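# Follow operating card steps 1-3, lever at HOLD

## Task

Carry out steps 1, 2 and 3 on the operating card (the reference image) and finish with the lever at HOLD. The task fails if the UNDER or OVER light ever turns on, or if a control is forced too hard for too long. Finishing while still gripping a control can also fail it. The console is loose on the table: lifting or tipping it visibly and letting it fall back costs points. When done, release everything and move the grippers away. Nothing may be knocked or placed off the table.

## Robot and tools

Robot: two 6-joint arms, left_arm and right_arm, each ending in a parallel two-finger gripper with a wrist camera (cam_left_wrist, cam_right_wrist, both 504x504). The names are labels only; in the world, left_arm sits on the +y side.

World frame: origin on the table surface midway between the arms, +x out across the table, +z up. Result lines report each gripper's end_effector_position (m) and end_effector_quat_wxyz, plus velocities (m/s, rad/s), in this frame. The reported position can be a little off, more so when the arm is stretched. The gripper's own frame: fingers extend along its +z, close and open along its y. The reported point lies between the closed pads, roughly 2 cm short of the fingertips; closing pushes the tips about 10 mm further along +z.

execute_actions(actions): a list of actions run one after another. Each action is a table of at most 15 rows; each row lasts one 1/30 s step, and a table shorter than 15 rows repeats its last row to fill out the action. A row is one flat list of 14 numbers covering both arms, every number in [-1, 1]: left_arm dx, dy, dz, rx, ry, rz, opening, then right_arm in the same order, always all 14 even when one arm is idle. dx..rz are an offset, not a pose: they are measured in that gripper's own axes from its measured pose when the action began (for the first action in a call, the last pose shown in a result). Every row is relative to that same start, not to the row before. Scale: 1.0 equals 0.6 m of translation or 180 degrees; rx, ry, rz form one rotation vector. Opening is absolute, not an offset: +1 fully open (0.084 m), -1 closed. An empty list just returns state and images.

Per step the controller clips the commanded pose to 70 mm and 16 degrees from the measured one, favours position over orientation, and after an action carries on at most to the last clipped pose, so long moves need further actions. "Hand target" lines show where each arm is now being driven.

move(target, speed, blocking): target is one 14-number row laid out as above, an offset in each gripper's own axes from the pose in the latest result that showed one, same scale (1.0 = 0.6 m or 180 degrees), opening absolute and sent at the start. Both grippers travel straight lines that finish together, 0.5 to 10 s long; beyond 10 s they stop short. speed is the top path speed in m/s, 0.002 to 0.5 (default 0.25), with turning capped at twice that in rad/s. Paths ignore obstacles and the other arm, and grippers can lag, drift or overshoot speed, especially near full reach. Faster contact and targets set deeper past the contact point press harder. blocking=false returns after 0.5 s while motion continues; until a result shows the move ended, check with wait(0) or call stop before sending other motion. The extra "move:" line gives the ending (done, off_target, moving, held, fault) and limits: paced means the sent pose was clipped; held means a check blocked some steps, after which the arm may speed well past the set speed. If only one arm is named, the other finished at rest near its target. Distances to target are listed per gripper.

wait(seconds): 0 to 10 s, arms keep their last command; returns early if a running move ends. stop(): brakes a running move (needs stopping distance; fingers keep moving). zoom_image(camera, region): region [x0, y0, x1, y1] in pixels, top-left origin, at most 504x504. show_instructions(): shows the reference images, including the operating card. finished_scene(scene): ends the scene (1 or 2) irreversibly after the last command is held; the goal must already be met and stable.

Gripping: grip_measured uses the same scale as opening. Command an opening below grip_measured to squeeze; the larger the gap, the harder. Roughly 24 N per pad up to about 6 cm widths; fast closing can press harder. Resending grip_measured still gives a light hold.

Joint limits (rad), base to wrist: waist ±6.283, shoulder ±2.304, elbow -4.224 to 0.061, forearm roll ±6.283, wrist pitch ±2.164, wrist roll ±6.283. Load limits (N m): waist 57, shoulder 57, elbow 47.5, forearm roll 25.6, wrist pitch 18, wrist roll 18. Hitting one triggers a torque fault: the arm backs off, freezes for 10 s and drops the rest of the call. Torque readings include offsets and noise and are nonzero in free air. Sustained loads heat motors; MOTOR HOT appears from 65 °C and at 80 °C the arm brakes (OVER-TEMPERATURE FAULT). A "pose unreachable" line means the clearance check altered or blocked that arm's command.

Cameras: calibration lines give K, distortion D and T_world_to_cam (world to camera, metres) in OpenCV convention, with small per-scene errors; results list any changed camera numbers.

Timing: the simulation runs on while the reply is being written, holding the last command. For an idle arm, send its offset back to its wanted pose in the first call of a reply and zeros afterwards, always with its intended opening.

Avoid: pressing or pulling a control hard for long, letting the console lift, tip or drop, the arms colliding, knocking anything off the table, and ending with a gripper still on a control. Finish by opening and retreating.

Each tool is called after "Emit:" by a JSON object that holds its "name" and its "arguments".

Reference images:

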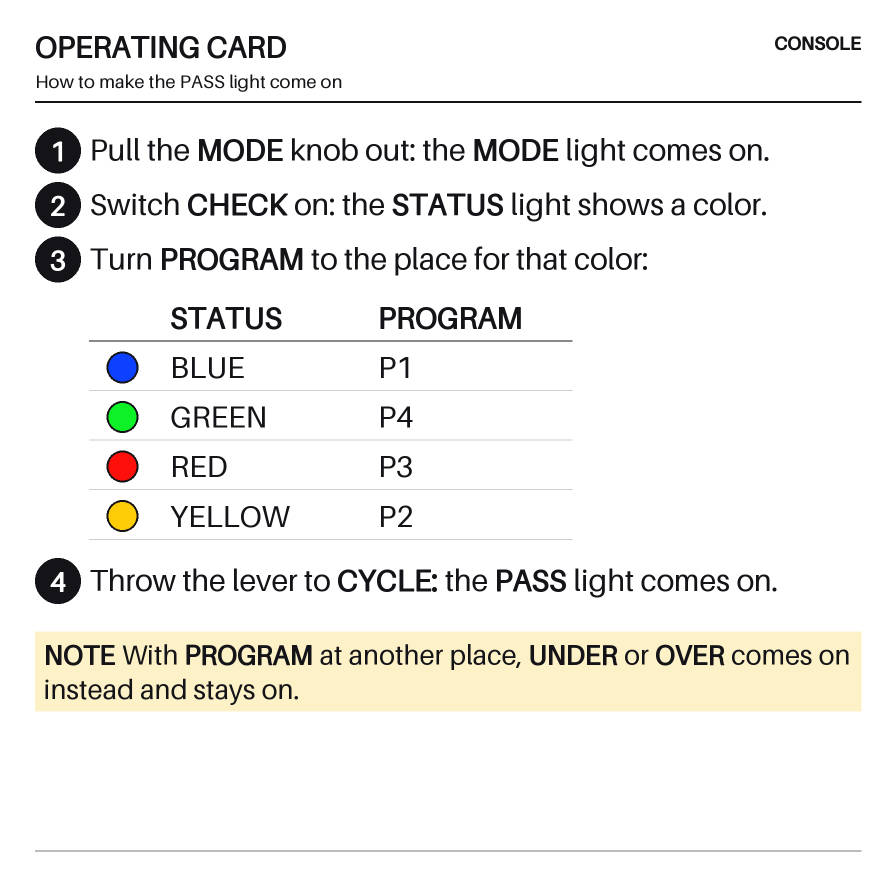

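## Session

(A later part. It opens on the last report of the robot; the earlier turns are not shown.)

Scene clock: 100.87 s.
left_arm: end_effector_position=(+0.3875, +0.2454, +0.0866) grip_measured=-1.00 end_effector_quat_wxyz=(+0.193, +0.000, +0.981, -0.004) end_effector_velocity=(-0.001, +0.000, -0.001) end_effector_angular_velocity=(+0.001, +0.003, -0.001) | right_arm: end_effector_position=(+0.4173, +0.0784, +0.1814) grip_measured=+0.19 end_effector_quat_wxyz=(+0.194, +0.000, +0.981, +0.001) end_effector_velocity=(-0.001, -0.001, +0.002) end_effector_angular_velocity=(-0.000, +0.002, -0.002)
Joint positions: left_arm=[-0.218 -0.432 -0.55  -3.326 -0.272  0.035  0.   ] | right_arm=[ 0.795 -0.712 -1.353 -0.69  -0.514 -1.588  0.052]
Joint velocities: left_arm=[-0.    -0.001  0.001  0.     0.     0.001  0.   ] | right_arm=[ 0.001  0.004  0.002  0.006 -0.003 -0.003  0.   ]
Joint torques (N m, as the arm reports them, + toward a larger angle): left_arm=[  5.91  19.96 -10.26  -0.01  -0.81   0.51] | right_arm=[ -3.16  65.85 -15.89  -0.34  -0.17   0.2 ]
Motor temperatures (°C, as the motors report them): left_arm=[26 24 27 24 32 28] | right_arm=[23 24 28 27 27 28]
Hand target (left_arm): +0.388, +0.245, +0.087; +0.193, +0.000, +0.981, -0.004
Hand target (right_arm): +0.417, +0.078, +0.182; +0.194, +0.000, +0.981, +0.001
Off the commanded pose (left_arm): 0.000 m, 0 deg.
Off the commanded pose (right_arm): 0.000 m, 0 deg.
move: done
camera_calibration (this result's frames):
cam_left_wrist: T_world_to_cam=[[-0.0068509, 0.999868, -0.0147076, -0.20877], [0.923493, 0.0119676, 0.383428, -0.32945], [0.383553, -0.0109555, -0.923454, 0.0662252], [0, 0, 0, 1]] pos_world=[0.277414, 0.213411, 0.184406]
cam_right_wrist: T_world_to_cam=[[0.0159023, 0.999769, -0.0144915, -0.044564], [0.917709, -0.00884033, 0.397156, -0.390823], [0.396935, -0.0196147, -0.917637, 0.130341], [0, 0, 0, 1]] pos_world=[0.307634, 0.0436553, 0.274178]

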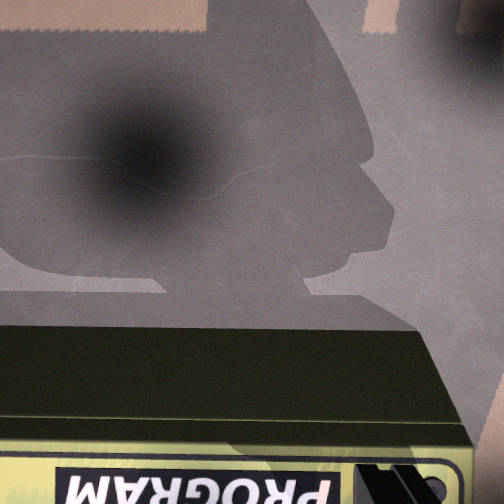

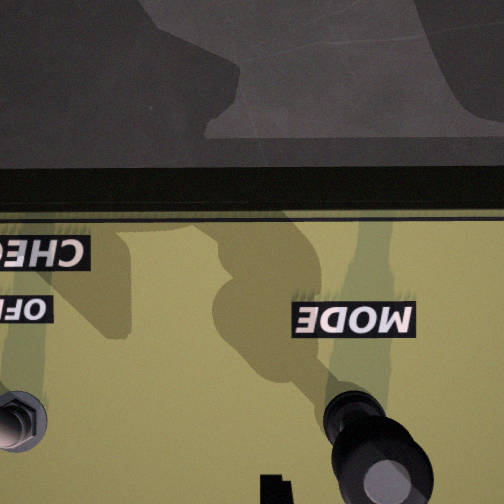

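Emit:
{"name": "move", "arguments": {"target": [0,0,0,0,0,0,-1, 0.092,-0.2,0.09,0,0,0,-1], "speed": 0.15}}

Emit:
{"name": "move", "arguments": {"target": [0,0,0,0,0,0,-1, -0.05,0,0,0,0,0,-1], "speed": 0.03}}

Scene clock: 110.03 s.
left_arm: end_effector_position=(+0.3875, +0.2454, +0.0866) grip_measured=-1.00 end_effector_quat_wxyz=(+0.193, +0.000, +0.981, -0.004) end_effector_velocity=(+0.000, +0.000, +0.000) end_effector_angular_velocity=(-0.000, -0.001, -0.000) | right_arm: end_effector_position=(+0.3859, -0.0412, +0.1106) grip_measured=-1.00 end_effector_quat_wxyz=(+0.191, +0.000, +0.982, -0.000) end_effector_velocity=(+0.000, -0.003, -0.001) end_effector_angular_velocity=(+0.009, -0.025, +0.000)
Joint positions: left_arm=[-0.218 -0.432 -0.55  -3.326 -0.272  0.035  0.   ] | right_arm=[ 0.712 -0.615 -0.977 -1.219 -0.314 -1.092  0.   ]
Joint velocities: left_arm=[ 0.     0.    -0.     0.001 -0.    -0.     0.   ] | right_arm=[ 0.002  0.005  0.021 -0.131  0.001  0.134  0.   ]
Joint torques (N m, as the arm reports them, + toward a larger angle): left_arm=[ 2.73 19.8  -9.45  0.15 -0.79  0.46] | right_arm=[  0.26  54.94 -12.23  -0.04  -0.36   0.38]
Motor temperatures (°C, as the motors report them): left_arm=[26 24 27 24 32 28] | right_arm=[23 24 28 27 27 28]
Hand target (left_arm): +0.388, +0.245, +0.087; +0.193, +0.000, +0.981, -0.004
Hand target (right_arm): +0.386, -0.041, +0.110; +0.193, +0.000, +0.981, +0.000
Off the commanded pose (left_arm): 0.000 m, 0 deg.
Off the commanded pose (right_arm): 0.001 m, 0 deg.
move: done
camera_calibration (this result's frames):
cam_left_wrist: T_world_to_cam=[[-0.00685077, 0.999868, -0.0147075, -0.20877], [0.923493, 0.0119675, 0.383428, -0.32945], [0.383553, -0.0109555, -0.923454, 0.0662252], [0, 0, 0, 1]] pos_world=[0.277414, 0.213411, 0.184406]
cam_right_wrist: T_world_to_cam=[[0.0155807, 0.999749, -0.0161163, 0.0747712], [0.920116, -0.00802748, 0.391563, -0.335194], [0.391335, -0.0209297, -0.92001, 0.0778274], [0, 0, 0, 1]] pos_world=[0.276796, -0.0758142, 0.204056]

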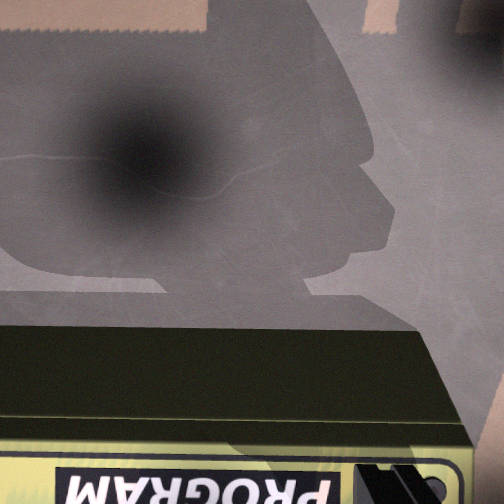

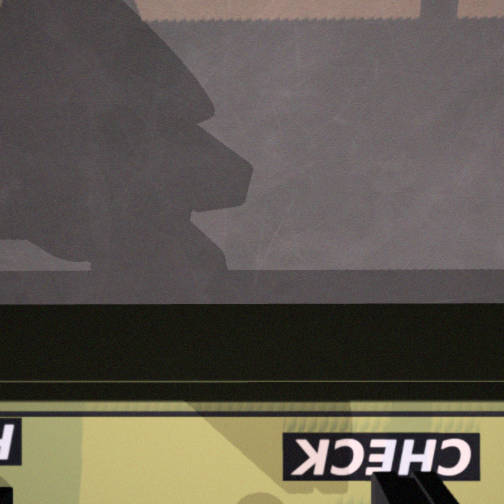

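Scene clock: 111.40 s.
left_arm: end_effector_position=(+0.3875, +0.2454, +0.0866) grip_measured=-1.00 end_effector_quat_wxyz=(+0.193, +0.000, +0.981, -0.004) end_effector_velocity=(-0.000, +0.000, -0.000) end_effector_angular_velocity=(-0.000, +0.001, +0.001) | right_arm: end_effector_position=(+0.4136, -0.0412, +0.1218) grip_measured=-1.00 end_effector_quat_wxyz=(+0.191, +0.000, +0.982, -0.000) end_effector_velocity=(+0.003, +0.000, +0.001) end_effector_angular_velocity=(-0.001, +0.002, -0.000)
Joint positions: left_arm=[-0.218 -0.432 -0.55  -3.326 -0.272  0.035  0.   ] | right_arm=[ 0.672 -0.624 -1.031 -1.117 -0.318 -1.239  0.   ]
Joint velocities: left_arm=[ 0.    -0.001  0.    -0.001 -0.    -0.     0.   ] | right_arm=[-0.004 -0.002 -0.007  0.021 -0.001 -0.025  0.   ]
Joint torques (N m, as the arm reports them, + toward a larger angle): left_arm=[  5.31  20.25 -11.     0.43  -0.83   0.47] | right_arm=[ -2.33  55.16 -13.5   -0.74  -0.13   0.28]
Motor temperatures (°C, as the motors report them): left_arm=[26 24 27 24 32 28] | right_arm=[23 24 28 27 27 28]
Hand target (left_arm): +0.388, +0.245, +0.087; +0.193, +0.000, +0.981, -0.004
Hand target (right_arm): +0.414, -0.041, +0.122; +0.191, +0.000, +0.982, -0.000
Off the commanded pose (left_arm): 0.000 m, 0 deg.
Off the commanded pose (right_arm): 0.000 m, 0 deg.
move: done
camera_calibration (this result's frames):
cam_left_wrist: T_world_to_cam=[[-0.0068504, 0.999868, -0.0147077, -0.20877], [0.923493, 0.0119672, 0.383428, -0.32945], [0.383553, -0.0109558, -0.923454, 0.0662259], [0, 0, 0, 1]] pos_world=[0.277414, 0.213411, 0.184406]
cam_right_wrist: T_world_to_cam=[[0.015556, 0.999753, -0.0158449, 0.0745176], [0.91977, -0.00809278, 0.392375, -0.365003], [0.39215, -0.0206775, -0.919669, 0.0769538], [0, 0, 0, 1]] pos_world=[0.304382, -0.0758619, 0.215171]

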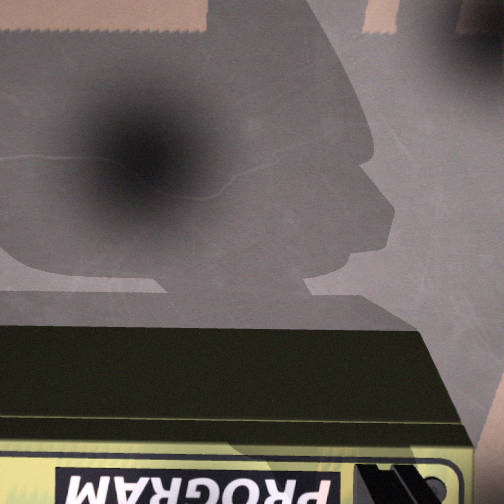

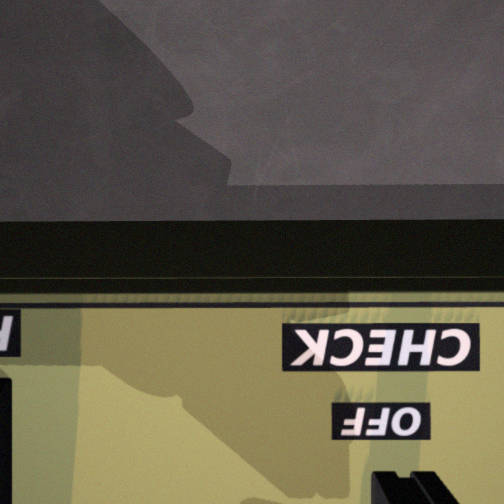

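Emit:
{"name": "move", "arguments": {"target": [0,0,0,0,0,0,-1, -0.025,0,0,0,0,0,-1], "speed": 0.02}}

Scene clock: 116.93 s.
left_arm: end_effector_position=(+0.3874, +0.2455, +0.0865) grip_measured=-1.00 end_effector_quat_wxyz=(+0.193, +0.000, +0.981, -0.004) end_effector_velocity=(+0.000, -0.001, +0.001) end_effector_angular_velocity=(-0.000, -0.002, -0.002) | right_arm: end_effector_position=(+0.4273, -0.0418, +0.1271) grip_measured=-1.00 end_effector_quat_wxyz=(+0.191, +0.000, +0.981, -0.001) end_effector_velocity=(+0.002, +0.000, +0.001) end_effector_angular_velocity=(+0.000, +0.000, +0.001)
Joint positions: left_arm=[-0.218 -0.432 -0.55  -3.326 -0.272  0.035  0.   ] | right_arm=[ 0.653 -0.63  -1.058 -1.065 -0.322 -1.312  0.   ]
Joint velocities: left_arm=[-0.001  0.003  0.     0.     0.001  0.001  0.   ] | right_arm=[-0.002 -0.    -0.004  0.011 -0.001 -0.014  0.   ]
Joint torques (N m, as the arm reports them, + toward a larger angle): left_arm=[ -1.69  30.47 -10.18   1.06  -0.17   0.64] | right_arm=[ -7.47  72.52 -24.26  -3.5   -1.37   0.24]
Motor temperatures (°C, as the motors report them): left_arm=[26 24 27 24 32 28] | right_arm=[23 24 28 27 27 28]
Hand target (left_arm): +0.388, +0.245, +0.087; +0.193, +0.000, +0.981, -0.004
Hand target (right_arm): +0.428, -0.041, +0.127; +0.192, +0.000, +0.981, -0.000
Off the commanded pose (left_arm): 0.000 m, 0 deg.
Off the commanded pose (right_arm): 0.001 m, 0 deg.
move: done
camera_calibration (this result's frames):
cam_left_wrist: T_world_to_cam=[[-0.00709369, 0.999867, -0.0146646, -0.20877], [0.923566, 0.0121732, 0.383245, -0.329403], [0.383373, -0.0108251, -0.92353, 0.0661546], [0, 0, 0, 1]] pos_world=[0.277383, 0.213468, 0.184277]
cam_right_wrist: T_world_to_cam=[[0.0162941, 0.999718, -0.0172559, 0.0748987], [0.919664, -0.0082124, 0.392619, -0.379724], [0.392367, -0.022267, -0.919539, 0.0762504], [0, 0, 0, 1]] pos_world=[0.31808, -0.0762982, 0.220495]

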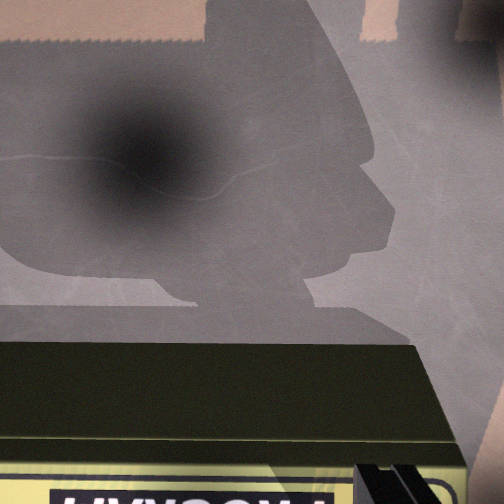

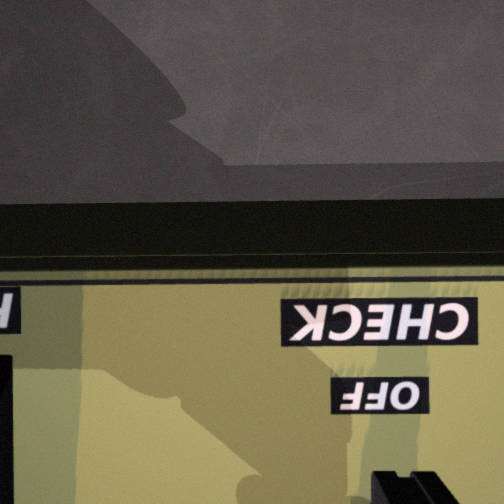

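The console slid. Back off and look.

Emit:
{"name": "move", "arguments": {"target": [0,0,-0.03,0,0,0,-1, 0.02,0,0,0,0,0,-1], "speed": 0.04}}

Emit:
{"name": "move", "arguments": {"target": [0,0,0,0,0,0,-1, -0.1,0,-0.45,0,0,0,-1], "speed": 0.2}}

Scene clock: 121.07 s.
left_arm: end_effector_position=(+0.3807, +0.2456, +0.1029) grip_measured=-1.00 end_effector_quat_wxyz=(+0.193, +0.000, +0.981, -0.004) end_effector_velocity=(-0.001, -0.000, +0.002) end_effector_angular_velocity=(+0.001, +0.000, +0.000) | right_arm: end_effector_position=(+0.4164, -0.0417, +0.1228) grip_measured=-1.00 end_effector_quat_wxyz=(+0.191, +0.000, +0.982, -0.001) end_effector_velocity=(-0.002, -0.001, -0.001) end_effector_angular_velocity=(+0.000, -0.001, -0.002)
Joint positions: left_arm=[-0.22  -0.374 -0.527 -3.355 -0.237  0.064  0.   ] | right_arm=[ 0.668 -0.626 -1.036 -1.106 -0.319 -1.254  0.   ]
Joint velocities: left_arm=[-0.001  0.008  0.003 -0.011  0.005  0.01   0.   ] | right_arm=[ 0.002  0.001  0.005 -0.011  0.     0.015  0.   ]
Joint torques (N m, as the arm reports them, + toward a larger angle): left_arm=[  0.04  31.24 -11.13   0.3   -0.44   0.58] | right_arm=[ -2.58  56.68 -13.49  -0.51  -0.2    0.47]
Motor temperatures (°C, as the motors report them): left_arm=[26 24 27 24 32 28] | right_arm=[23 24 28 28 27 28]
Hand target (left_arm): +0.381, +0.246, +0.103; +0.193, +0.000, +0.981, -0.004
Hand target (right_arm): +0.416, -0.042, +0.123; +0.191, +0.000, +0.982, -0.001
Off the commanded pose (left_arm): 0.000 m, 0 deg.
Off the commanded pose (right_arm): 0.000 m, 0 deg.
move: done
camera_calibration (this result's frames):
cam_left_wrist: T_world_to_cam=[[-0.00701708, 0.999864, -0.0149259, -0.208708], [0.923578, 0.0122023, 0.383216, -0.329498], [0.383346, -0.0110962, -0.923538, 0.0839862], [0, 0, 0, 1]] pos_world=[0.270657, 0.213632, 0.200718]
cam_right_wrist: T_world_to_cam=[[0.0162648, 0.999721, -0.0171186, 0.0748873], [0.919763, -0.00824489, 0.392388, -0.368], [0.392137, -0.0221272, -0.91964, 0.0766444], [0, 0, 0, 1]] pos_world=[0.307199, -0.0762046, 0.216166]

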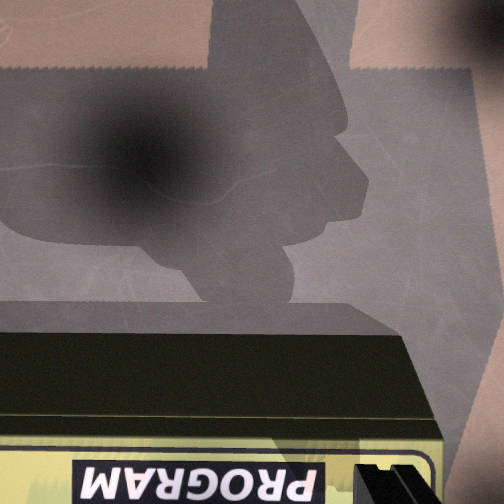

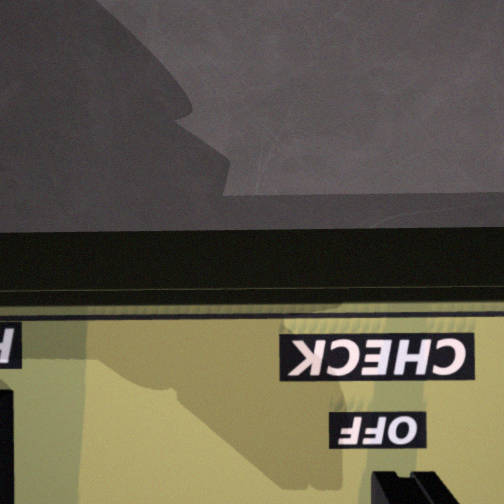

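Scene clock: 123.07 s.
left_arm: end_effector_position=(+0.3807, +0.2456, +0.1029) grip_measured=-1.00 end_effector_quat_wxyz=(+0.193, +0.000, +0.981, -0.004) end_effector_velocity=(-0.000, +0.000, -0.000) end_effector_angular_velocity=(+0.000, +0.001, +0.000) | right_arm: end_effector_position=(+0.3713, -0.0410, +0.3952) grip_measured=-1.00 end_effector_quat_wxyz=(+0.193, +0.001, +0.981, -0.001) end_effector_velocity=(-0.000, -0.000, +0.003) end_effector_angular_velocity=(-0.000, +0.001, -0.000)
Joint positions: left_arm=[-0.22  -0.374 -0.527 -3.355 -0.237  0.064  0.   ] | right_arm=[ 0.736 -0.189 -1.14  -0.451 -0.759 -1.932  0.   ]
Joint velocities: left_arm=[ 0.    -0.001 -0.    -0.    -0.     0.     0.   ] | right_arm=[ 0.     0.002 -0.004  0.003 -0.006 -0.004  0.   ]
Joint torques (N m, as the arm reports them, + toward a larger angle): left_arm=[ -1.71  30.4  -10.05   0.47  -0.59   0.54] | right_arm=[ -0.29  43.01 -17.15  -0.72   0.09   0.36]
Motor temperatures (°C, as the motors report them): left_arm=[26 24 27 24 32 28] | right_arm=[23 24 28 28 27 28]
Hand target (left_arm): +0.381, +0.246, +0.103; +0.193, +0.000, +0.981, -0.004
Hand target (right_arm): +0.371, -0.041, +0.396; +0.193, +0.001, +0.981, -0.001
Off the commanded pose (left_arm): 0.000 m, 0 deg.
Off the commanded pose (right_arm): 0.001 m, 0 deg.
move: done
camera_calibration (this result's frames):
cam_left_wrist: T_world_to_cam=[[-0.00701719, 0.999864, -0.0149259, -0.208708], [0.923578, 0.0122024, 0.383216, -0.329498], [0.383346, -0.0110962, -0.923538, 0.0839862], [0, 0, 0, 1]] pos_world=[0.270657, 0.213632, 0.200718]
cam_right_wrist: T_world_to_cam=[[0.0173473, 0.999687, -0.0180403, 0.0795726], [0.918669, -0.00881449, 0.39493, -0.43396], [0.394647, -0.0234241, -0.918534, 0.343491], [0, 0, 0, 1]] pos_world=[0.261727, -0.0753268, 0.488328]

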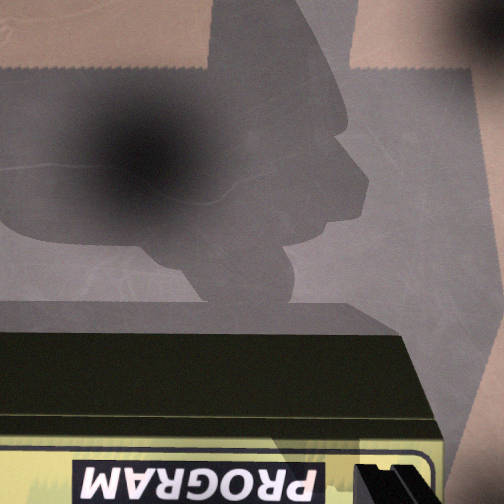

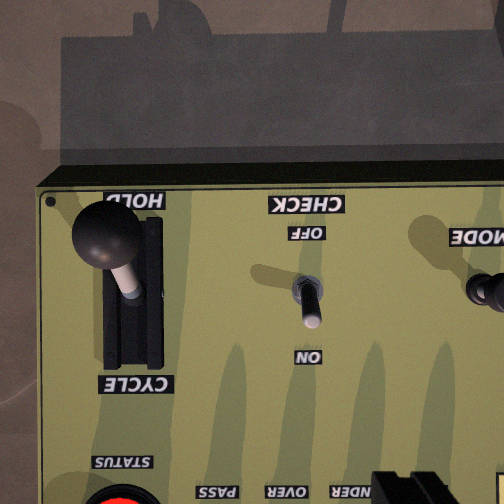

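Emit:
{"name": "move", "arguments": {"target": [-0.03,-0.02,-0.08,0,0,0,0.5, 0,-0.1,0,0,0,0,-1], "speed": 0.12}}

Emit:
{"name": "move", "arguments": {"target": [-0.074,-0.061,-0.03,0,0,0,0.5, 0,0,0,0,0,0,-1], "speed": 0.12}}

Scene clock: 131.63 s.
left_arm: end_effector_position=(+0.3791, +0.2340, +0.1540) grip_measured=+0.49 end_effector_quat_wxyz=(+0.195, +0.001, +0.981, -0.010) end_effector_velocity=(-0.001, -0.000, +0.001) end_effector_angular_velocity=(+0.019, +0.005, +0.005) | right_arm: end_effector_position=(+0.3710, -0.1008, +0.3953) grip_measured=-1.00 end_effector_quat_wxyz=(+0.193, +0.001, +0.981, -0.001) end_effector_velocity=(+0.000, -0.002, +0.001) end_effector_angular_velocity=(+0.001, -0.001, +0.000)
Joint positions: left_arm=[-0.246 -0.227 -0.522 -3.615 -0.107  0.303  0.065] | right_arm=[ 0.657 -0.075 -1.013 -0.44  -0.719 -2.009  0.   ]
Joint velocities: left_arm=[-0.014  0.003 -0.003 -0.26   0.002  0.249  0.   ] | right_arm=[-0.004  0.004  0.003  0.001  0.002 -0.005  0.   ]
Joint torques (N m, as the arm reports them, + toward a larger angle): left_arm=[ -0.54  28.68 -13.01   0.25  -0.54   0.56] | right_arm=[ -0.16  37.23 -17.19  -0.73   0.3    0.35]
Motor temperatures (°C, as the motors report them): left_arm=[26 24 27 24 32 28] | right_arm=[23 24 28 27 27 28]
Hand target (left_arm): +0.379, +0.234, +0.154; +0.194, +0.001, +0.981, -0.008
Hand target (right_arm): +0.371, -0.101, +0.395; +0.193, +0.001, +0.981, -0.001
Off the commanded pose (left_arm): 0.000 m, 1 deg.
Off the commanded pose (right_arm): 0.000 m, 0 deg.
move: done
camera_calibration (this result's frames):
cam_left_wrist: T_world_to_cam=[[-0.00312619, 0.99966, -0.0258709, -0.196128], [0.922426, 0.0128732, 0.385959, -0.34757], [0.386161, -0.0226574, -0.922153, 0.133055], [0, 0, 0, 1]] pos_world=[0.268614, 0.203551, 0.251771]
cam_right_wrist: T_world_to_cam=[[0.017334, 0.999682, -0.0183258, 0.139445], [0.91865, -0.00868835, 0.394977, -0.434319], [0.394692, -0.0236815, -0.918508, 0.342235], [0, 0, 0, 1]] pos_world=[0.261492, -0.135069, 0.488447]

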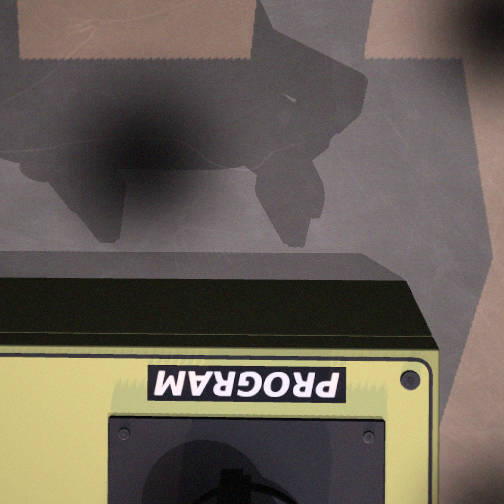

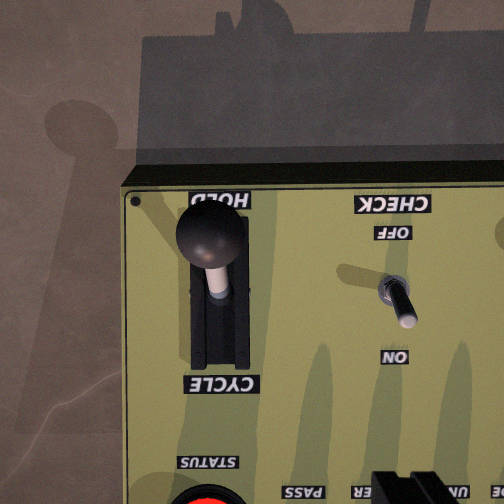

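Scene clock: 132.67 s.
left_arm: end_effector_position=(+0.4128, +0.1982, +0.1877) grip_measured=+0.49 end_effector_quat_wxyz=(+0.208, +0.005, +0.977, -0.035) end_effector_velocity=(+0.002, -0.002, +0.002) end_effector_angular_velocity=(+0.005, -0.008, +0.003) | right_arm: end_effector_position=(+0.3710, -0.1008, +0.3953) grip_measured=-1.00 end_effector_quat_wxyz=(+0.193, +0.001, +0.981, -0.001) end_effector_velocity=(-0.000, -0.000, -0.000) end_effector_angular_velocity=(-0.001, +0.001, +0.000)
Joint positions: left_arm=[-0.293 -0.216 -0.613 -3.847 -0.036  0.494  0.065] | right_arm=[ 0.657 -0.075 -1.013 -0.44  -0.719 -2.009  0.   ]
Joint velocities: left_arm=[-0.007  0.    -0.003 -0.169 -0.009  0.163 -0.   ] | right_arm=[-0.    -0.     0.001  0.    -0.    -0.     0.   ]
Joint torques (N m, as the arm reports them, + toward a larger angle): left_arm=[  0.81  30.65 -14.6    0.97  -0.61   0.62] | right_arm=[ -2.66  36.76 -17.59  -0.14   0.06   0.21]
Motor temperatures (°C, as the motors report them): left_arm=[26 24 27 24 32 28] | right_arm=[23 24 28 27 27 28]
Hand target (left_arm): +0.413, +0.198, +0.188; +0.209, +0.005, +0.977, -0.034
Hand target (right_arm): +0.371, -0.101, +0.395; +0.193, +0.001, +0.981, -0.001
Off the commanded pose (left_arm): 0.001 m, 3 deg.
Off the commanded pose (right_arm): 0.000 m, 0 deg.
move: off_target (left_arm)
camera_calibration (this result's frames):
cam_left_wrist: T_world_to_cam=[[0.0161873, 0.997231, -0.0725886, -0.158021], [0.911404, 0.0151397, 0.411235, -0.391846], [0.411195, -0.0728143, -0.908634, 0.147465], [0, 0, 0, 1]] pos_world=[0.299051, 0.174253, 0.283662]
cam_right_wrist: T_world_to_cam=[[0.017334, 0.999682, -0.0183258, 0.139445], [0.91865, -0.00868833, 0.394977, -0.434319], [0.394692, -0.0236815, -0.918508, 0.342235], [0, 0, 0, 1]] pos_world=[0.261492, -0.135069, 0.488447]

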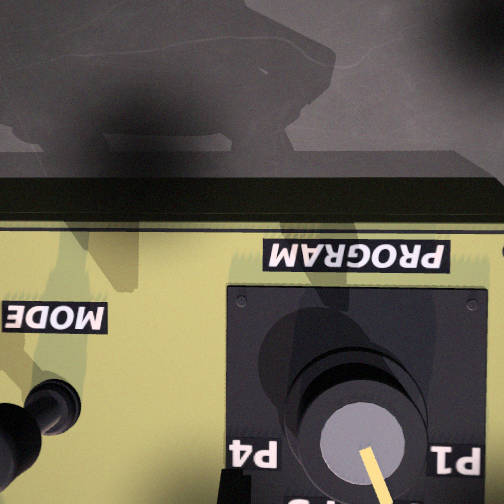

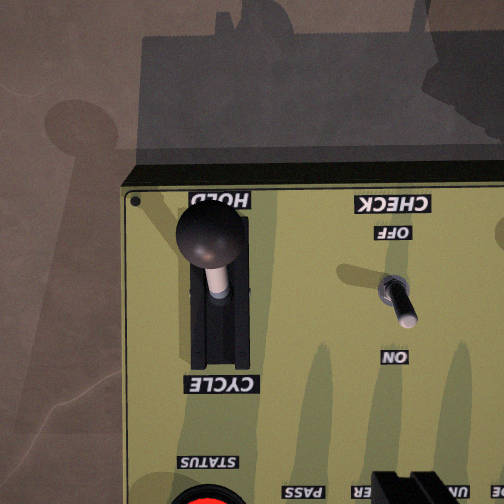

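Emit:
{"name": "move", "arguments": {"target": [0,0,0,-0.0225,0.0105,0.001,0.5, 0,0,0,0,0,0,-1], "speed": 0.02}}

Scene clock: 137.90 s.
left_arm: end_effector_position=(+0.4126, +0.1983, +0.1872) grip_measured=+0.49 end_effector_quat_wxyz=(+0.213, +0.003, +0.977, -0.017) end_effector_velocity=(-0.001, +0.000, -0.000) end_effector_angular_velocity=(+0.025, +0.004, +0.011) | right_arm: end_effector_position=(+0.3710, -0.1008, +0.3953) grip_measured=-1.00 end_effector_quat_wxyz=(+0.193, +0.001, +0.981, -0.001) end_effector_velocity=(+0.000, +0.000, +0.000) end_effector_angular_velocity=(-0.001, -0.001, +0.001)
Joint positions: left_arm=[-0.316 -0.217 -0.612 -4.296 -0.077  0.923  0.065] | right_arm=[ 0.657 -0.075 -1.013 -0.44  -0.719 -2.009  0.   ]
Joint velocities: left_arm=[-0.017 -0.002 -0.004 -0.318 -0.024  0.302 -0.   ] | right_arm=[ 0.    -0.    -0.001 -0.001 -0.    -0.     0.   ]
Joint torques (N m, as the arm reports them, + toward a larger angle): left_arm=[  0.94  30.9  -14.63  -0.14  -0.58   0.59] | right_arm=[ -1.73  36.39 -17.45   0.     0.28   0.27]
Motor temperatures (°C, as the motors report them): left_arm=[26 24 27 24 32 28] | right_arm=[23 24 28 27 27 28]
Hand target (left_arm): +0.413, +0.198, +0.187; +0.213, +0.002, +0.977, -0.015
Hand target (right_arm): +0.371, -0.101, +0.395; +0.193, +0.001, +0.981, -0.001
Off the commanded pose (left_arm): 0.001 m, 3 deg.
Off the commanded pose (right_arm): 0.000 m, 0 deg.
move: off_target (left_arm)
camera_calibration (this result's frames):
cam_left_wrist: T_world_to_cam=[[0.00365176, 0.999243, -0.0387367, -0.159707], [0.907025, 0.0130009, 0.420875, -0.391114], [0.42106, -0.0366721, -0.906291, 0.135393], [0, 0, 0, 1]] pos_world=[0.298325, 0.169636, 0.281129]
cam_right_wrist: T_world_to_cam=[[0.0173339, 0.999682, -0.0183258, 0.139445], [0.91865, -0.00868831, 0.394977, -0.434319], [0.394692, -0.0236815, -0.918508, 0.342235], [0, 0, 0, 1]] pos_world=[0.261492, -0.135069, 0.488447]

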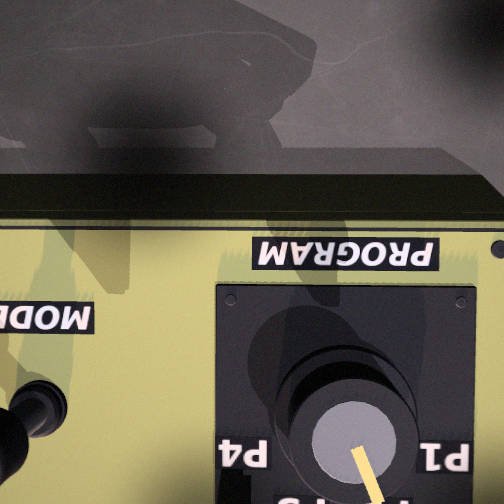

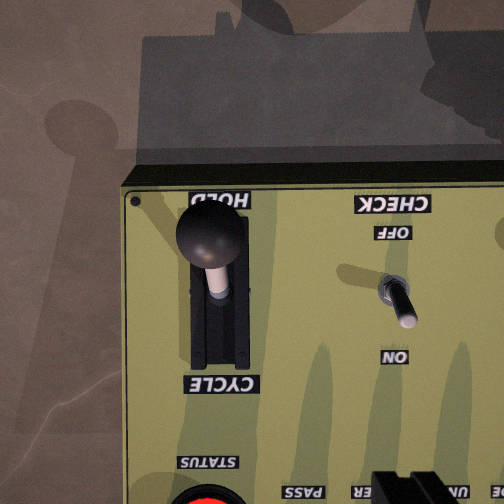

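Emit:
{"name": "move", "arguments": {"target": [0,0.001,0.123,-0.011,0.0136,0,0.5, 0,0,0,0,0,0,-1], "speed": 0.04}}

Scene clock: 144.87 s.
left_arm: end_effector_position=(+0.4433, +0.1964, +0.1202) grip_measured=+0.49 end_effector_quat_wxyz=(+0.192, -0.001, +0.981, +0.001) end_effector_velocity=(+0.002, -0.000, -0.001) end_effector_angular_velocity=(-0.005, -0.007, -0.002) | right_arm: end_effector_position=(+0.3710, -0.1008, +0.3953) grip_measured=-1.00 end_effector_quat_wxyz=(+0.193, +0.001, +0.981, -0.001) end_effector_velocity=(+0.000, +0.001, +0.000) end_effector_angular_velocity=(+0.000, +0.000, +0.001)
Joint positions: left_arm=[-0.317 -0.446 -0.721 -3.913 -0.138  0.532  0.065] | right_arm=[ 0.657 -0.075 -1.013 -0.44  -0.719 -2.009  0.   ]
Joint velocities: left_arm=[ 0.003 -0.004 -0.001  0.084 -0.005 -0.081  0.   ] | right_arm=[ 0.001 -0.001 -0.001  0.     0.    -0.     0.   ]
Joint torques (N m, as the arm reports them, + toward a larger angle): left_arm=[  1.42  38.24 -12.61   0.25  -0.49   0.49] | right_arm=[ -2.    37.14 -17.83  -0.3    0.24   0.28]
Motor temperatures (°C, as the motors report them): left_arm=[26 24 27 24 32 28] | right_arm=[23 24 28 27 27 28]
Hand target (left_arm): +0.443, +0.196, +0.120; +0.192, -0.001, +0.981, +0.001
Hand target (right_arm): +0.371, -0.101, +0.395; +0.193, +0.001, +0.981, -0.001
Off the commanded pose (left_arm): 0.000 m, 0 deg.
Off the commanded pose (right_arm): 0.000 m, 0 deg.
move: done
camera_calibration (this result's frames):
cam_left_wrist: T_world_to_cam=[[-0.011003, 0.999927, -0.00490131, -0.158282], [0.92456, 0.0120404, 0.380845, -0.39344], [0.380877, -0.000341126, -0.924626, 0.0746], [0, 0, 0, 1]] pos_world=[0.333604, 0.163033, 0.218041]
cam_right_wrist: T_world_to_cam=[[0.0173341, 0.999682, -0.0183259, 0.139445], [0.91865, -0.0086884, 0.394977, -0.434319], [0.394692, -0.0236816, -0.918508, 0.342235], [0, 0, 0, 1]] pos_world=[0.261492, -0.135069, 0.488447]

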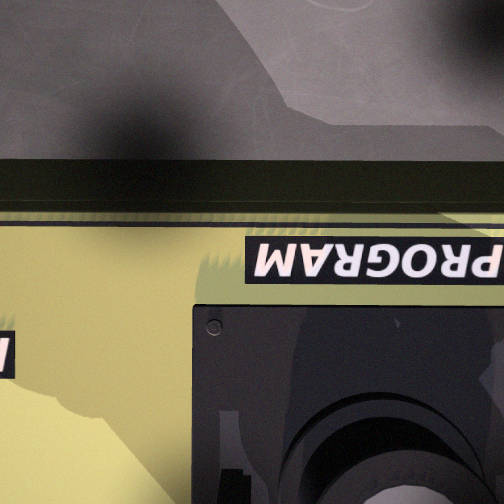

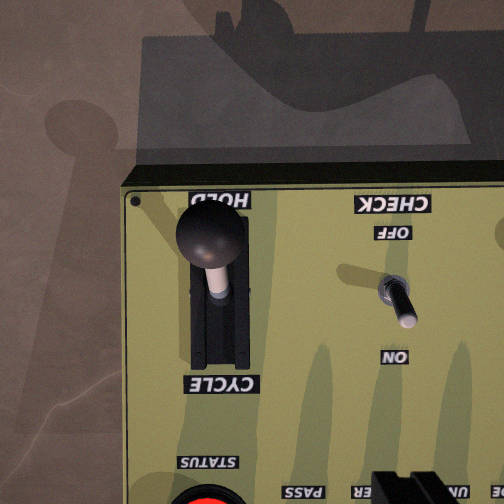

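Emit:
{"name": "execute_actions", "arguments": {"actions": [[[0.001,0.002,0,0,0,0,0.4,0,0,0,0,0,0,-1],[0.001,0.002,0,0,0,0,0.35,0,0,0,0,0,0,-1],[0.001,0.002,0,0,0,0,0.3,0,0,0,0,0,0,-1],[0.001,0.002,0,0,0,0,0.25,0,0,0,0,0,0,-1],[0.001,0.002,0,0,0,0,0.2,0,0,0,0,0,0,-1],[0.001,0.002,0,0,0,0,0.16,0,0,0,0,0,0,-1],[0.001,0.002,0,0,0,0,0.12,0,0,0,0,0,0,-1],[0.001,0.002,0,0,0,0,0.08,0,0,0,0,0,0,-1],[0.001,0.002,0,0,0,0,0.04,0,0,0,0,0,0,-1],[0.001,0.002,0,0,0,0,0.0,0,0,0,0,0,0,-1],[0.001,0.002,0,0,0,0,-0.04,0,0,0,0,0,0,-1],[0.001,0.002,0,0,0,0,-0.08,0,0,0,0,0,0,-1],[0.001,0.002,0,0,0,0,-0.12,0,0,0,0,0,0,-1],[0.001,0.002,0,0,0,0,-0.16,0,0,0,0,0,0,-1],[0.001,0.002,0,0,0,0,-0.2,0,0,0,0,0,0,-1]],[[0,0,0,0,0,0,-0.25,0,0,0,0,0,0,-1],[0,0,0,0,0,0,-0.3,0,0,0,0,0,0,-1],[0,0,0,0,0,0,-0.35,0,0,0,0,0,0,-1]]]}}

Scene clock: 152.00 s.
left_arm: end_effector_position=(+0.4428, +0.1980, +0.1201) grip_measured=-0.01 end_effector_quat_wxyz=(+0.192, -0.001, +0.981, +0.001) end_effector_velocity=(-0.000, +0.000, -0.000) end_effector_angular_velocity=(+0.000, +0.001, +0.000) | right_arm: end_effector_position=(+0.3710, -0.1008, +0.3953) grip_measured=-1.00 end_effector_quat_wxyz=(+0.193, +0.001, +0.981, -0.001) end_effector_velocity=(+0.000, +0.000, +0.000) end_effector_angular_velocity=(+0.001, +0.001, -0.002)
Joint positions: left_arm=[-0.314 -0.444 -0.718 -3.9   -0.139  0.521  0.043] | right_arm=[ 0.657 -0.075 -1.013 -0.44  -0.719 -2.009  0.   ]
Joint velocities: left_arm=[ 0.001  0.     0.001 -0.     0.     0.    -0.   ] | right_arm=[-0.    -0.001 -0.001  0.001 -0.     0.001  0.   ]
Joint torques (N m, as the arm reports them, + toward a larger angle): left_arm=[ -4.48  36.14 -13.9    0.89   0.01   0.52] | right_arm=[ -1.98  37.22 -17.87  -0.31   0.19   0.44]
Motor temperatures (°C, as the motors report them): left_arm=[26 24 27 24 32 28] | right_arm=[23 24 28 27 27 28]
Hand target (left_arm): +0.443, +0.198, +0.120; +0.192, -0.001, +0.981, +0.001
Hand target (right_arm): +0.371, -0.101, +0.395; +0.193, +0.001, +0.981, -0.001
Off the commanded pose (left_arm): 0.000 m, 0 deg.
Off the commanded pose (right_arm): 0.000 m, 0 deg.
camera_calibration (this result's frames):
cam_left_wrist: T_world_to_cam=[[-0.0116845, 0.999921, -0.00453376, -0.159572], [0.924288, 0.0125304, 0.381491, -0.393035], [0.381518, 0.000267037, -0.924361, 0.0742239], [0, 0, 0, 1]] pos_world=[0.333095, 0.164464, 0.217825]
cam_right_wrist: T_world_to_cam=[[0.0173339, 0.999682, -0.0183262, 0.139445], [0.91865, -0.00868814, 0.394977, -0.434319], [0.394692, -0.0236818, -0.918508, 0.342235], [0, 0, 0, 1]] pos_world=[0.261492, -0.135069, 0.488447]

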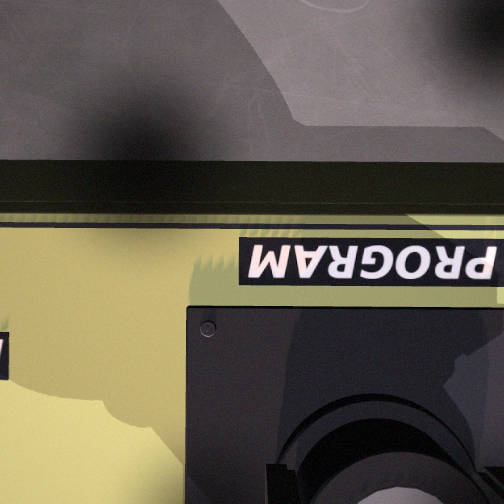

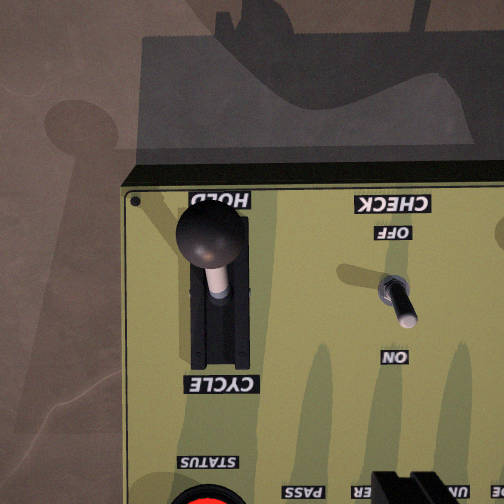

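Emit:
{"name": "move", "arguments": {"target": [0,0.0005,0,0,0,0.245,-0.4, 0,0,0,0,0,0,-1], "speed": 0.15}}

Scene clock: 156.33 s.
left_arm: end_effector_position=(+0.4426, +0.1984, +0.1199) grip_measured=-0.02 end_effector_quat_wxyz=(+0.180, +0.367, +0.910, +0.071) end_effector_velocity=(+0.001, -0.000, +0.000) end_effector_angular_velocity=(+0.020, +0.008, -0.006) | right_arm: end_effector_position=(+0.3710, -0.1008, +0.3953) grip_measured=-1.00 end_effector_quat_wxyz=(+0.193, +0.001, +0.981, -0.001) end_effector_velocity=(-0.001, +0.000, -0.000) end_effector_angular_velocity=(-0.001, +0.000, +0.002)
Joint positions: left_arm=[-0.311 -0.444 -0.715 -3.839 -0.14   1.231  0.043] | right_arm=[ 0.657 -0.075 -1.013 -0.44  -0.719 -2.009  0.   ]
Joint velocities: left_arm=[-0.008 -0.003 -0.009 -0.18   0.003  0.184 -0.   ] | right_arm=[ 0.001 -0.     0.001 -0.001 -0.    -0.001  0.   ]
Joint torques (N m, as the arm reports them, + toward a larger angle): left_arm=[ 12.61  43.94 -13.98   0.04  -2.39   0.73] | right_arm=[ -3.14  36.86 -17.63  -0.29   0.33   0.17]
Motor temperatures (°C, as the motors report them): left_arm=[26 24 27 24 32 28] | right_arm=[23 24 28 27 27 28]
Hand target (left_arm): +0.443, +0.198, +0.120; +0.179, +0.368, +0.910, +0.072
Hand target (right_arm): +0.371, -0.101, +0.395; +0.193, +0.001, +0.981, -0.001
Off the commanded pose (left_arm): 0.000 m, 0 deg.
Off the commanded pose (right_arm): 0.000 m, 0 deg.
move: done
camera_calibration (this result's frames):
cam_left_wrist: T_world_to_cam=[[0.635878, 0.72804, 0.25616, -0.423933], [0.671101, -0.685492, 0.282353, -0.130382], [0.38116, -0.00763295, -0.924478, 0.0758435], [0, 0, 0, 1]] pos_world=[0.328161, 0.219843, 0.215524]
cam_right_wrist: T_world_to_cam=[[0.0173338, 0.999682, -0.0183263, 0.139445], [0.91865, -0.00868798, 0.394977, -0.434318], [0.394692, -0.0236819, -0.918508, 0.342235], [0, 0, 0, 1]] pos_world=[0.261492, -0.13507, 0.488447]

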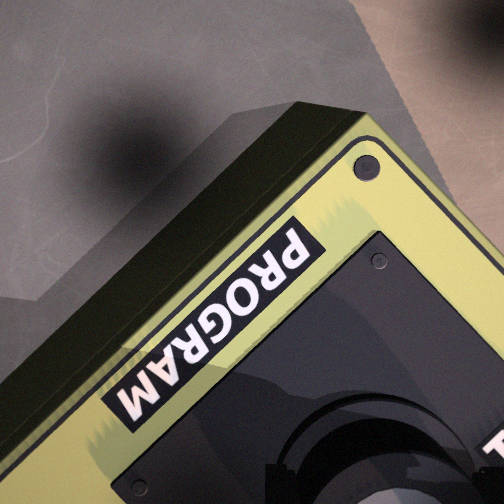

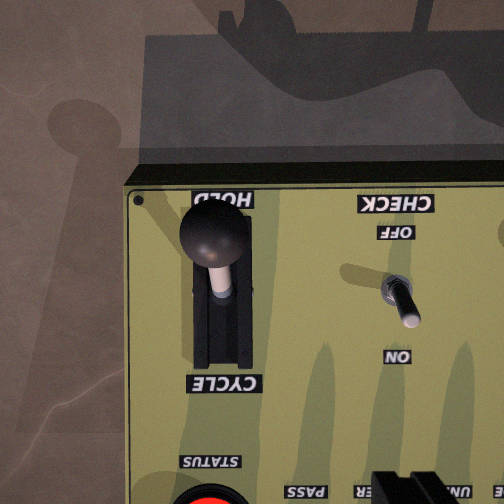

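Emit:
{"name": "execute_actions", "arguments": {"actions": [[[0,0,0,0,0,0,0.1,0,0,0,0,0,0,-1],[0,0,0,0,0,0,0.3,0,0,0,0,0,0,-1],[0,0,0,0,0,0,0.8,0,0,0,0,0,0,-1]]]}}

Emit:
{"name": "move", "arguments": {"target": [0,0,-0.35,0,0,0,0.8, -0.08,0.05,-0.05,0,0,0,1], "speed": 0.15}}

Scene clock: 159.07 s.
left_arm: end_effector_position=(+0.4429, +0.1984, +0.1201) grip_measured=+0.79 end_effector_quat_wxyz=(+0.180, +0.367, +0.910, +0.071) end_effector_velocity=(-0.001, -0.000, -0.001) end_effector_angular_velocity=(-0.003, +0.003, -0.002) | right_arm: end_effector_position=(+0.3710, -0.1008, +0.3953) grip_measured=-1.00 end_effector_quat_wxyz=(+0.193, +0.001, +0.981, -0.001) end_effector_velocity=(-0.000, -0.000, -0.000) end_effector_angular_velocity=(-0.000, +0.001, +0.000)
Joint positions: left_arm=[-0.311 -0.443 -0.716 -3.844 -0.141  1.236  0.076] | right_arm=[ 0.657 -0.075 -1.013 -0.44  -0.719 -2.009  0.   ]
Joint velocities: left_arm=[ 0.001 -0.001  0.001  0.021  0.003 -0.021  0.002] | right_arm=[ 0.     0.     0.001  0.001 -0.    -0.     0.   ]
Joint torques (N m, as the arm reports them, + toward a larger angle): left_arm=[  2.32  37.52 -12.72   0.56  -0.63   0.55] | right_arm=[ -0.2   38.04 -17.16  -0.96   0.28   0.41]
Motor temperatures (°C, as the motors report them): left_arm=[26 24 27 24 32 28] | right_arm=[23 24 28 27 27 28]
Hand target (left_arm): +0.443, +0.198, +0.120; +0.180, +0.367, +0.910, +0.071
Hand target (right_arm): +0.371, -0.101, +0.395; +0.193, +0.001, +0.981, -0.001
Off the commanded pose (left_arm): 0.000 m, 0 deg.
Off the commanded pose (right_arm): 0.000 m, 0 deg.
camera_calibration (this result's frames):
cam_left_wrist: T_world_to_cam=[[0.635524, 0.728114, 0.256825, -0.424125], [0.671207, -0.68542, 0.282278, -0.130579], [0.381563, -0.00701141, -0.924316, 0.0755955], [0, 0, 0, 1]] pos_world=[0.328343, 0.21984, 0.21566]
cam_right_wrist: T_world_to_cam=[[0.0173335, 0.999682, -0.0183262, 0.139445], [0.91865, -0.00868778, 0.394977, -0.434318], [0.394692, -0.0236817, -0.918508, 0.342235], [0, 0, 0, 1]] pos_world=[0.261492, -0.13507, 0.488447]

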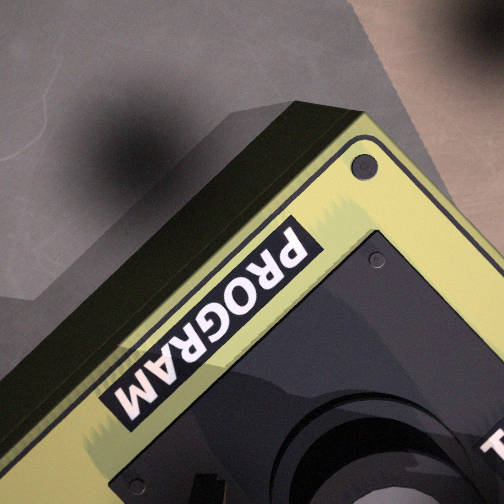

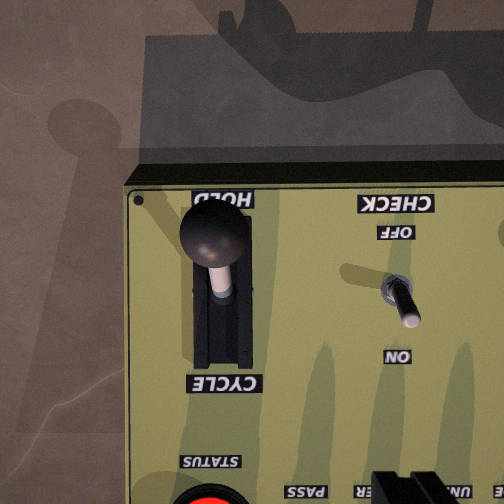

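Scene clock: 162.57 s.
left_arm: end_effector_position=(+0.3630, +0.1988, +0.3149) grip_measured=+0.80 end_effector_quat_wxyz=(+0.180, +0.367, +0.910, +0.070) end_effector_velocity=(-0.001, -0.000, -0.001) end_effector_angular_velocity=(+0.017, -0.002, +0.010) | right_arm: end_effector_position=(+0.4044, -0.0708, +0.4411) grip_measured=+1.00 end_effector_quat_wxyz=(+0.193, +0.001, +0.981, -0.002) end_effector_velocity=(-0.000, -0.000, +0.001) end_effector_angular_velocity=(+0.002, -0.000, -0.000)
Joint positions: left_arm=[-0.364  0.131 -0.619 -2.856  0.389  0.224  0.077] | right_arm=[ 0.649 -0.159 -1.21  -0.392 -0.82  -2.084  0.084]
Joint velocities: left_arm=[-0.015 -0.003  0.     0.063  0.008 -0.075 -0.   ] | right_arm=[ 0.     0.002  0.001  0.001  0.     0.    -0.   ]
Joint torques (N m, as the arm reports them, + toward a larger angle): left_arm=[  0.5   19.11 -16.77  -0.09  -0.58   0.61] | right_arm=[ -2.74  41.24 -17.65  -0.57   0.35   0.27]
Motor temperatures (°C, as the motors report them): left_arm=[26 24 27 24 32 28] | right_arm=[23 24 28 27 27 28]
Hand target (left_arm): +0.363, +0.199, +0.315; +0.180, +0.367, +0.910, +0.071
Hand target (right_arm): +0.404, -0.071, +0.441; +0.193, +0.001, +0.981, -0.002
Off the commanded pose (left_arm): 0.001 m, 0 deg.
Off the commanded pose (right_arm): 0.000 m, 0 deg.
move: done
camera_calibration (this result's frames):
cam_left_wrist: T_world_to_cam=[[0.636728, 0.72783, 0.254639, -0.423378], [0.670486, -0.685689, 0.283336, -0.131761], [0.380824, -0.00967598, -0.924597, 0.287023], [0, 0, 0, 1]] pos_world=[0.248615, 0.220578, 0.410522]
cam_right_wrist: T_world_to_cam=[[0.0176683, 0.999672, -0.0185493, 0.109695], [0.918529, -0.00890009, 0.395253, -0.482903], [0.394958, -0.0240215, -0.918385, 0.371637], [0, 0, 0, 1]] pos_world=[0.294841, -0.105029, 0.534209]

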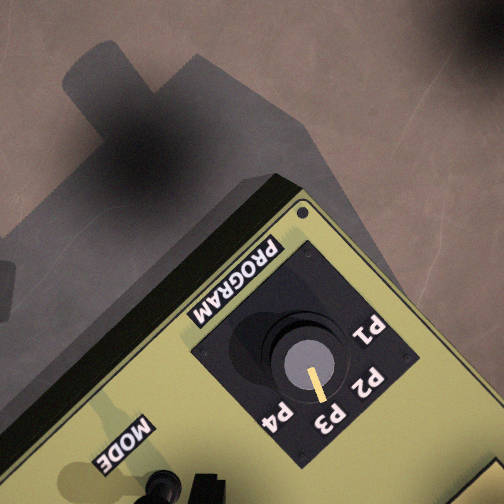

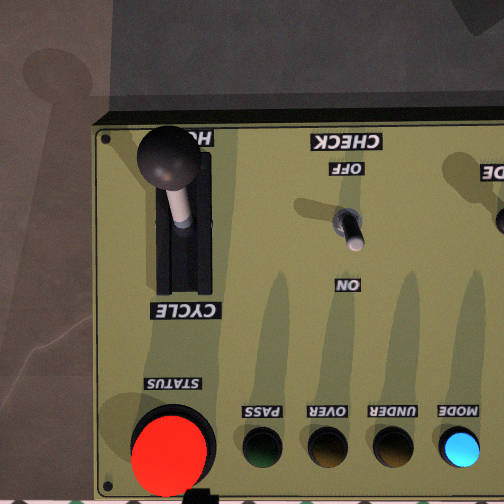

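Emit:
{"name": "finished_scene", "arguments": {"scene": 1}}

The scene is finished: the task was done.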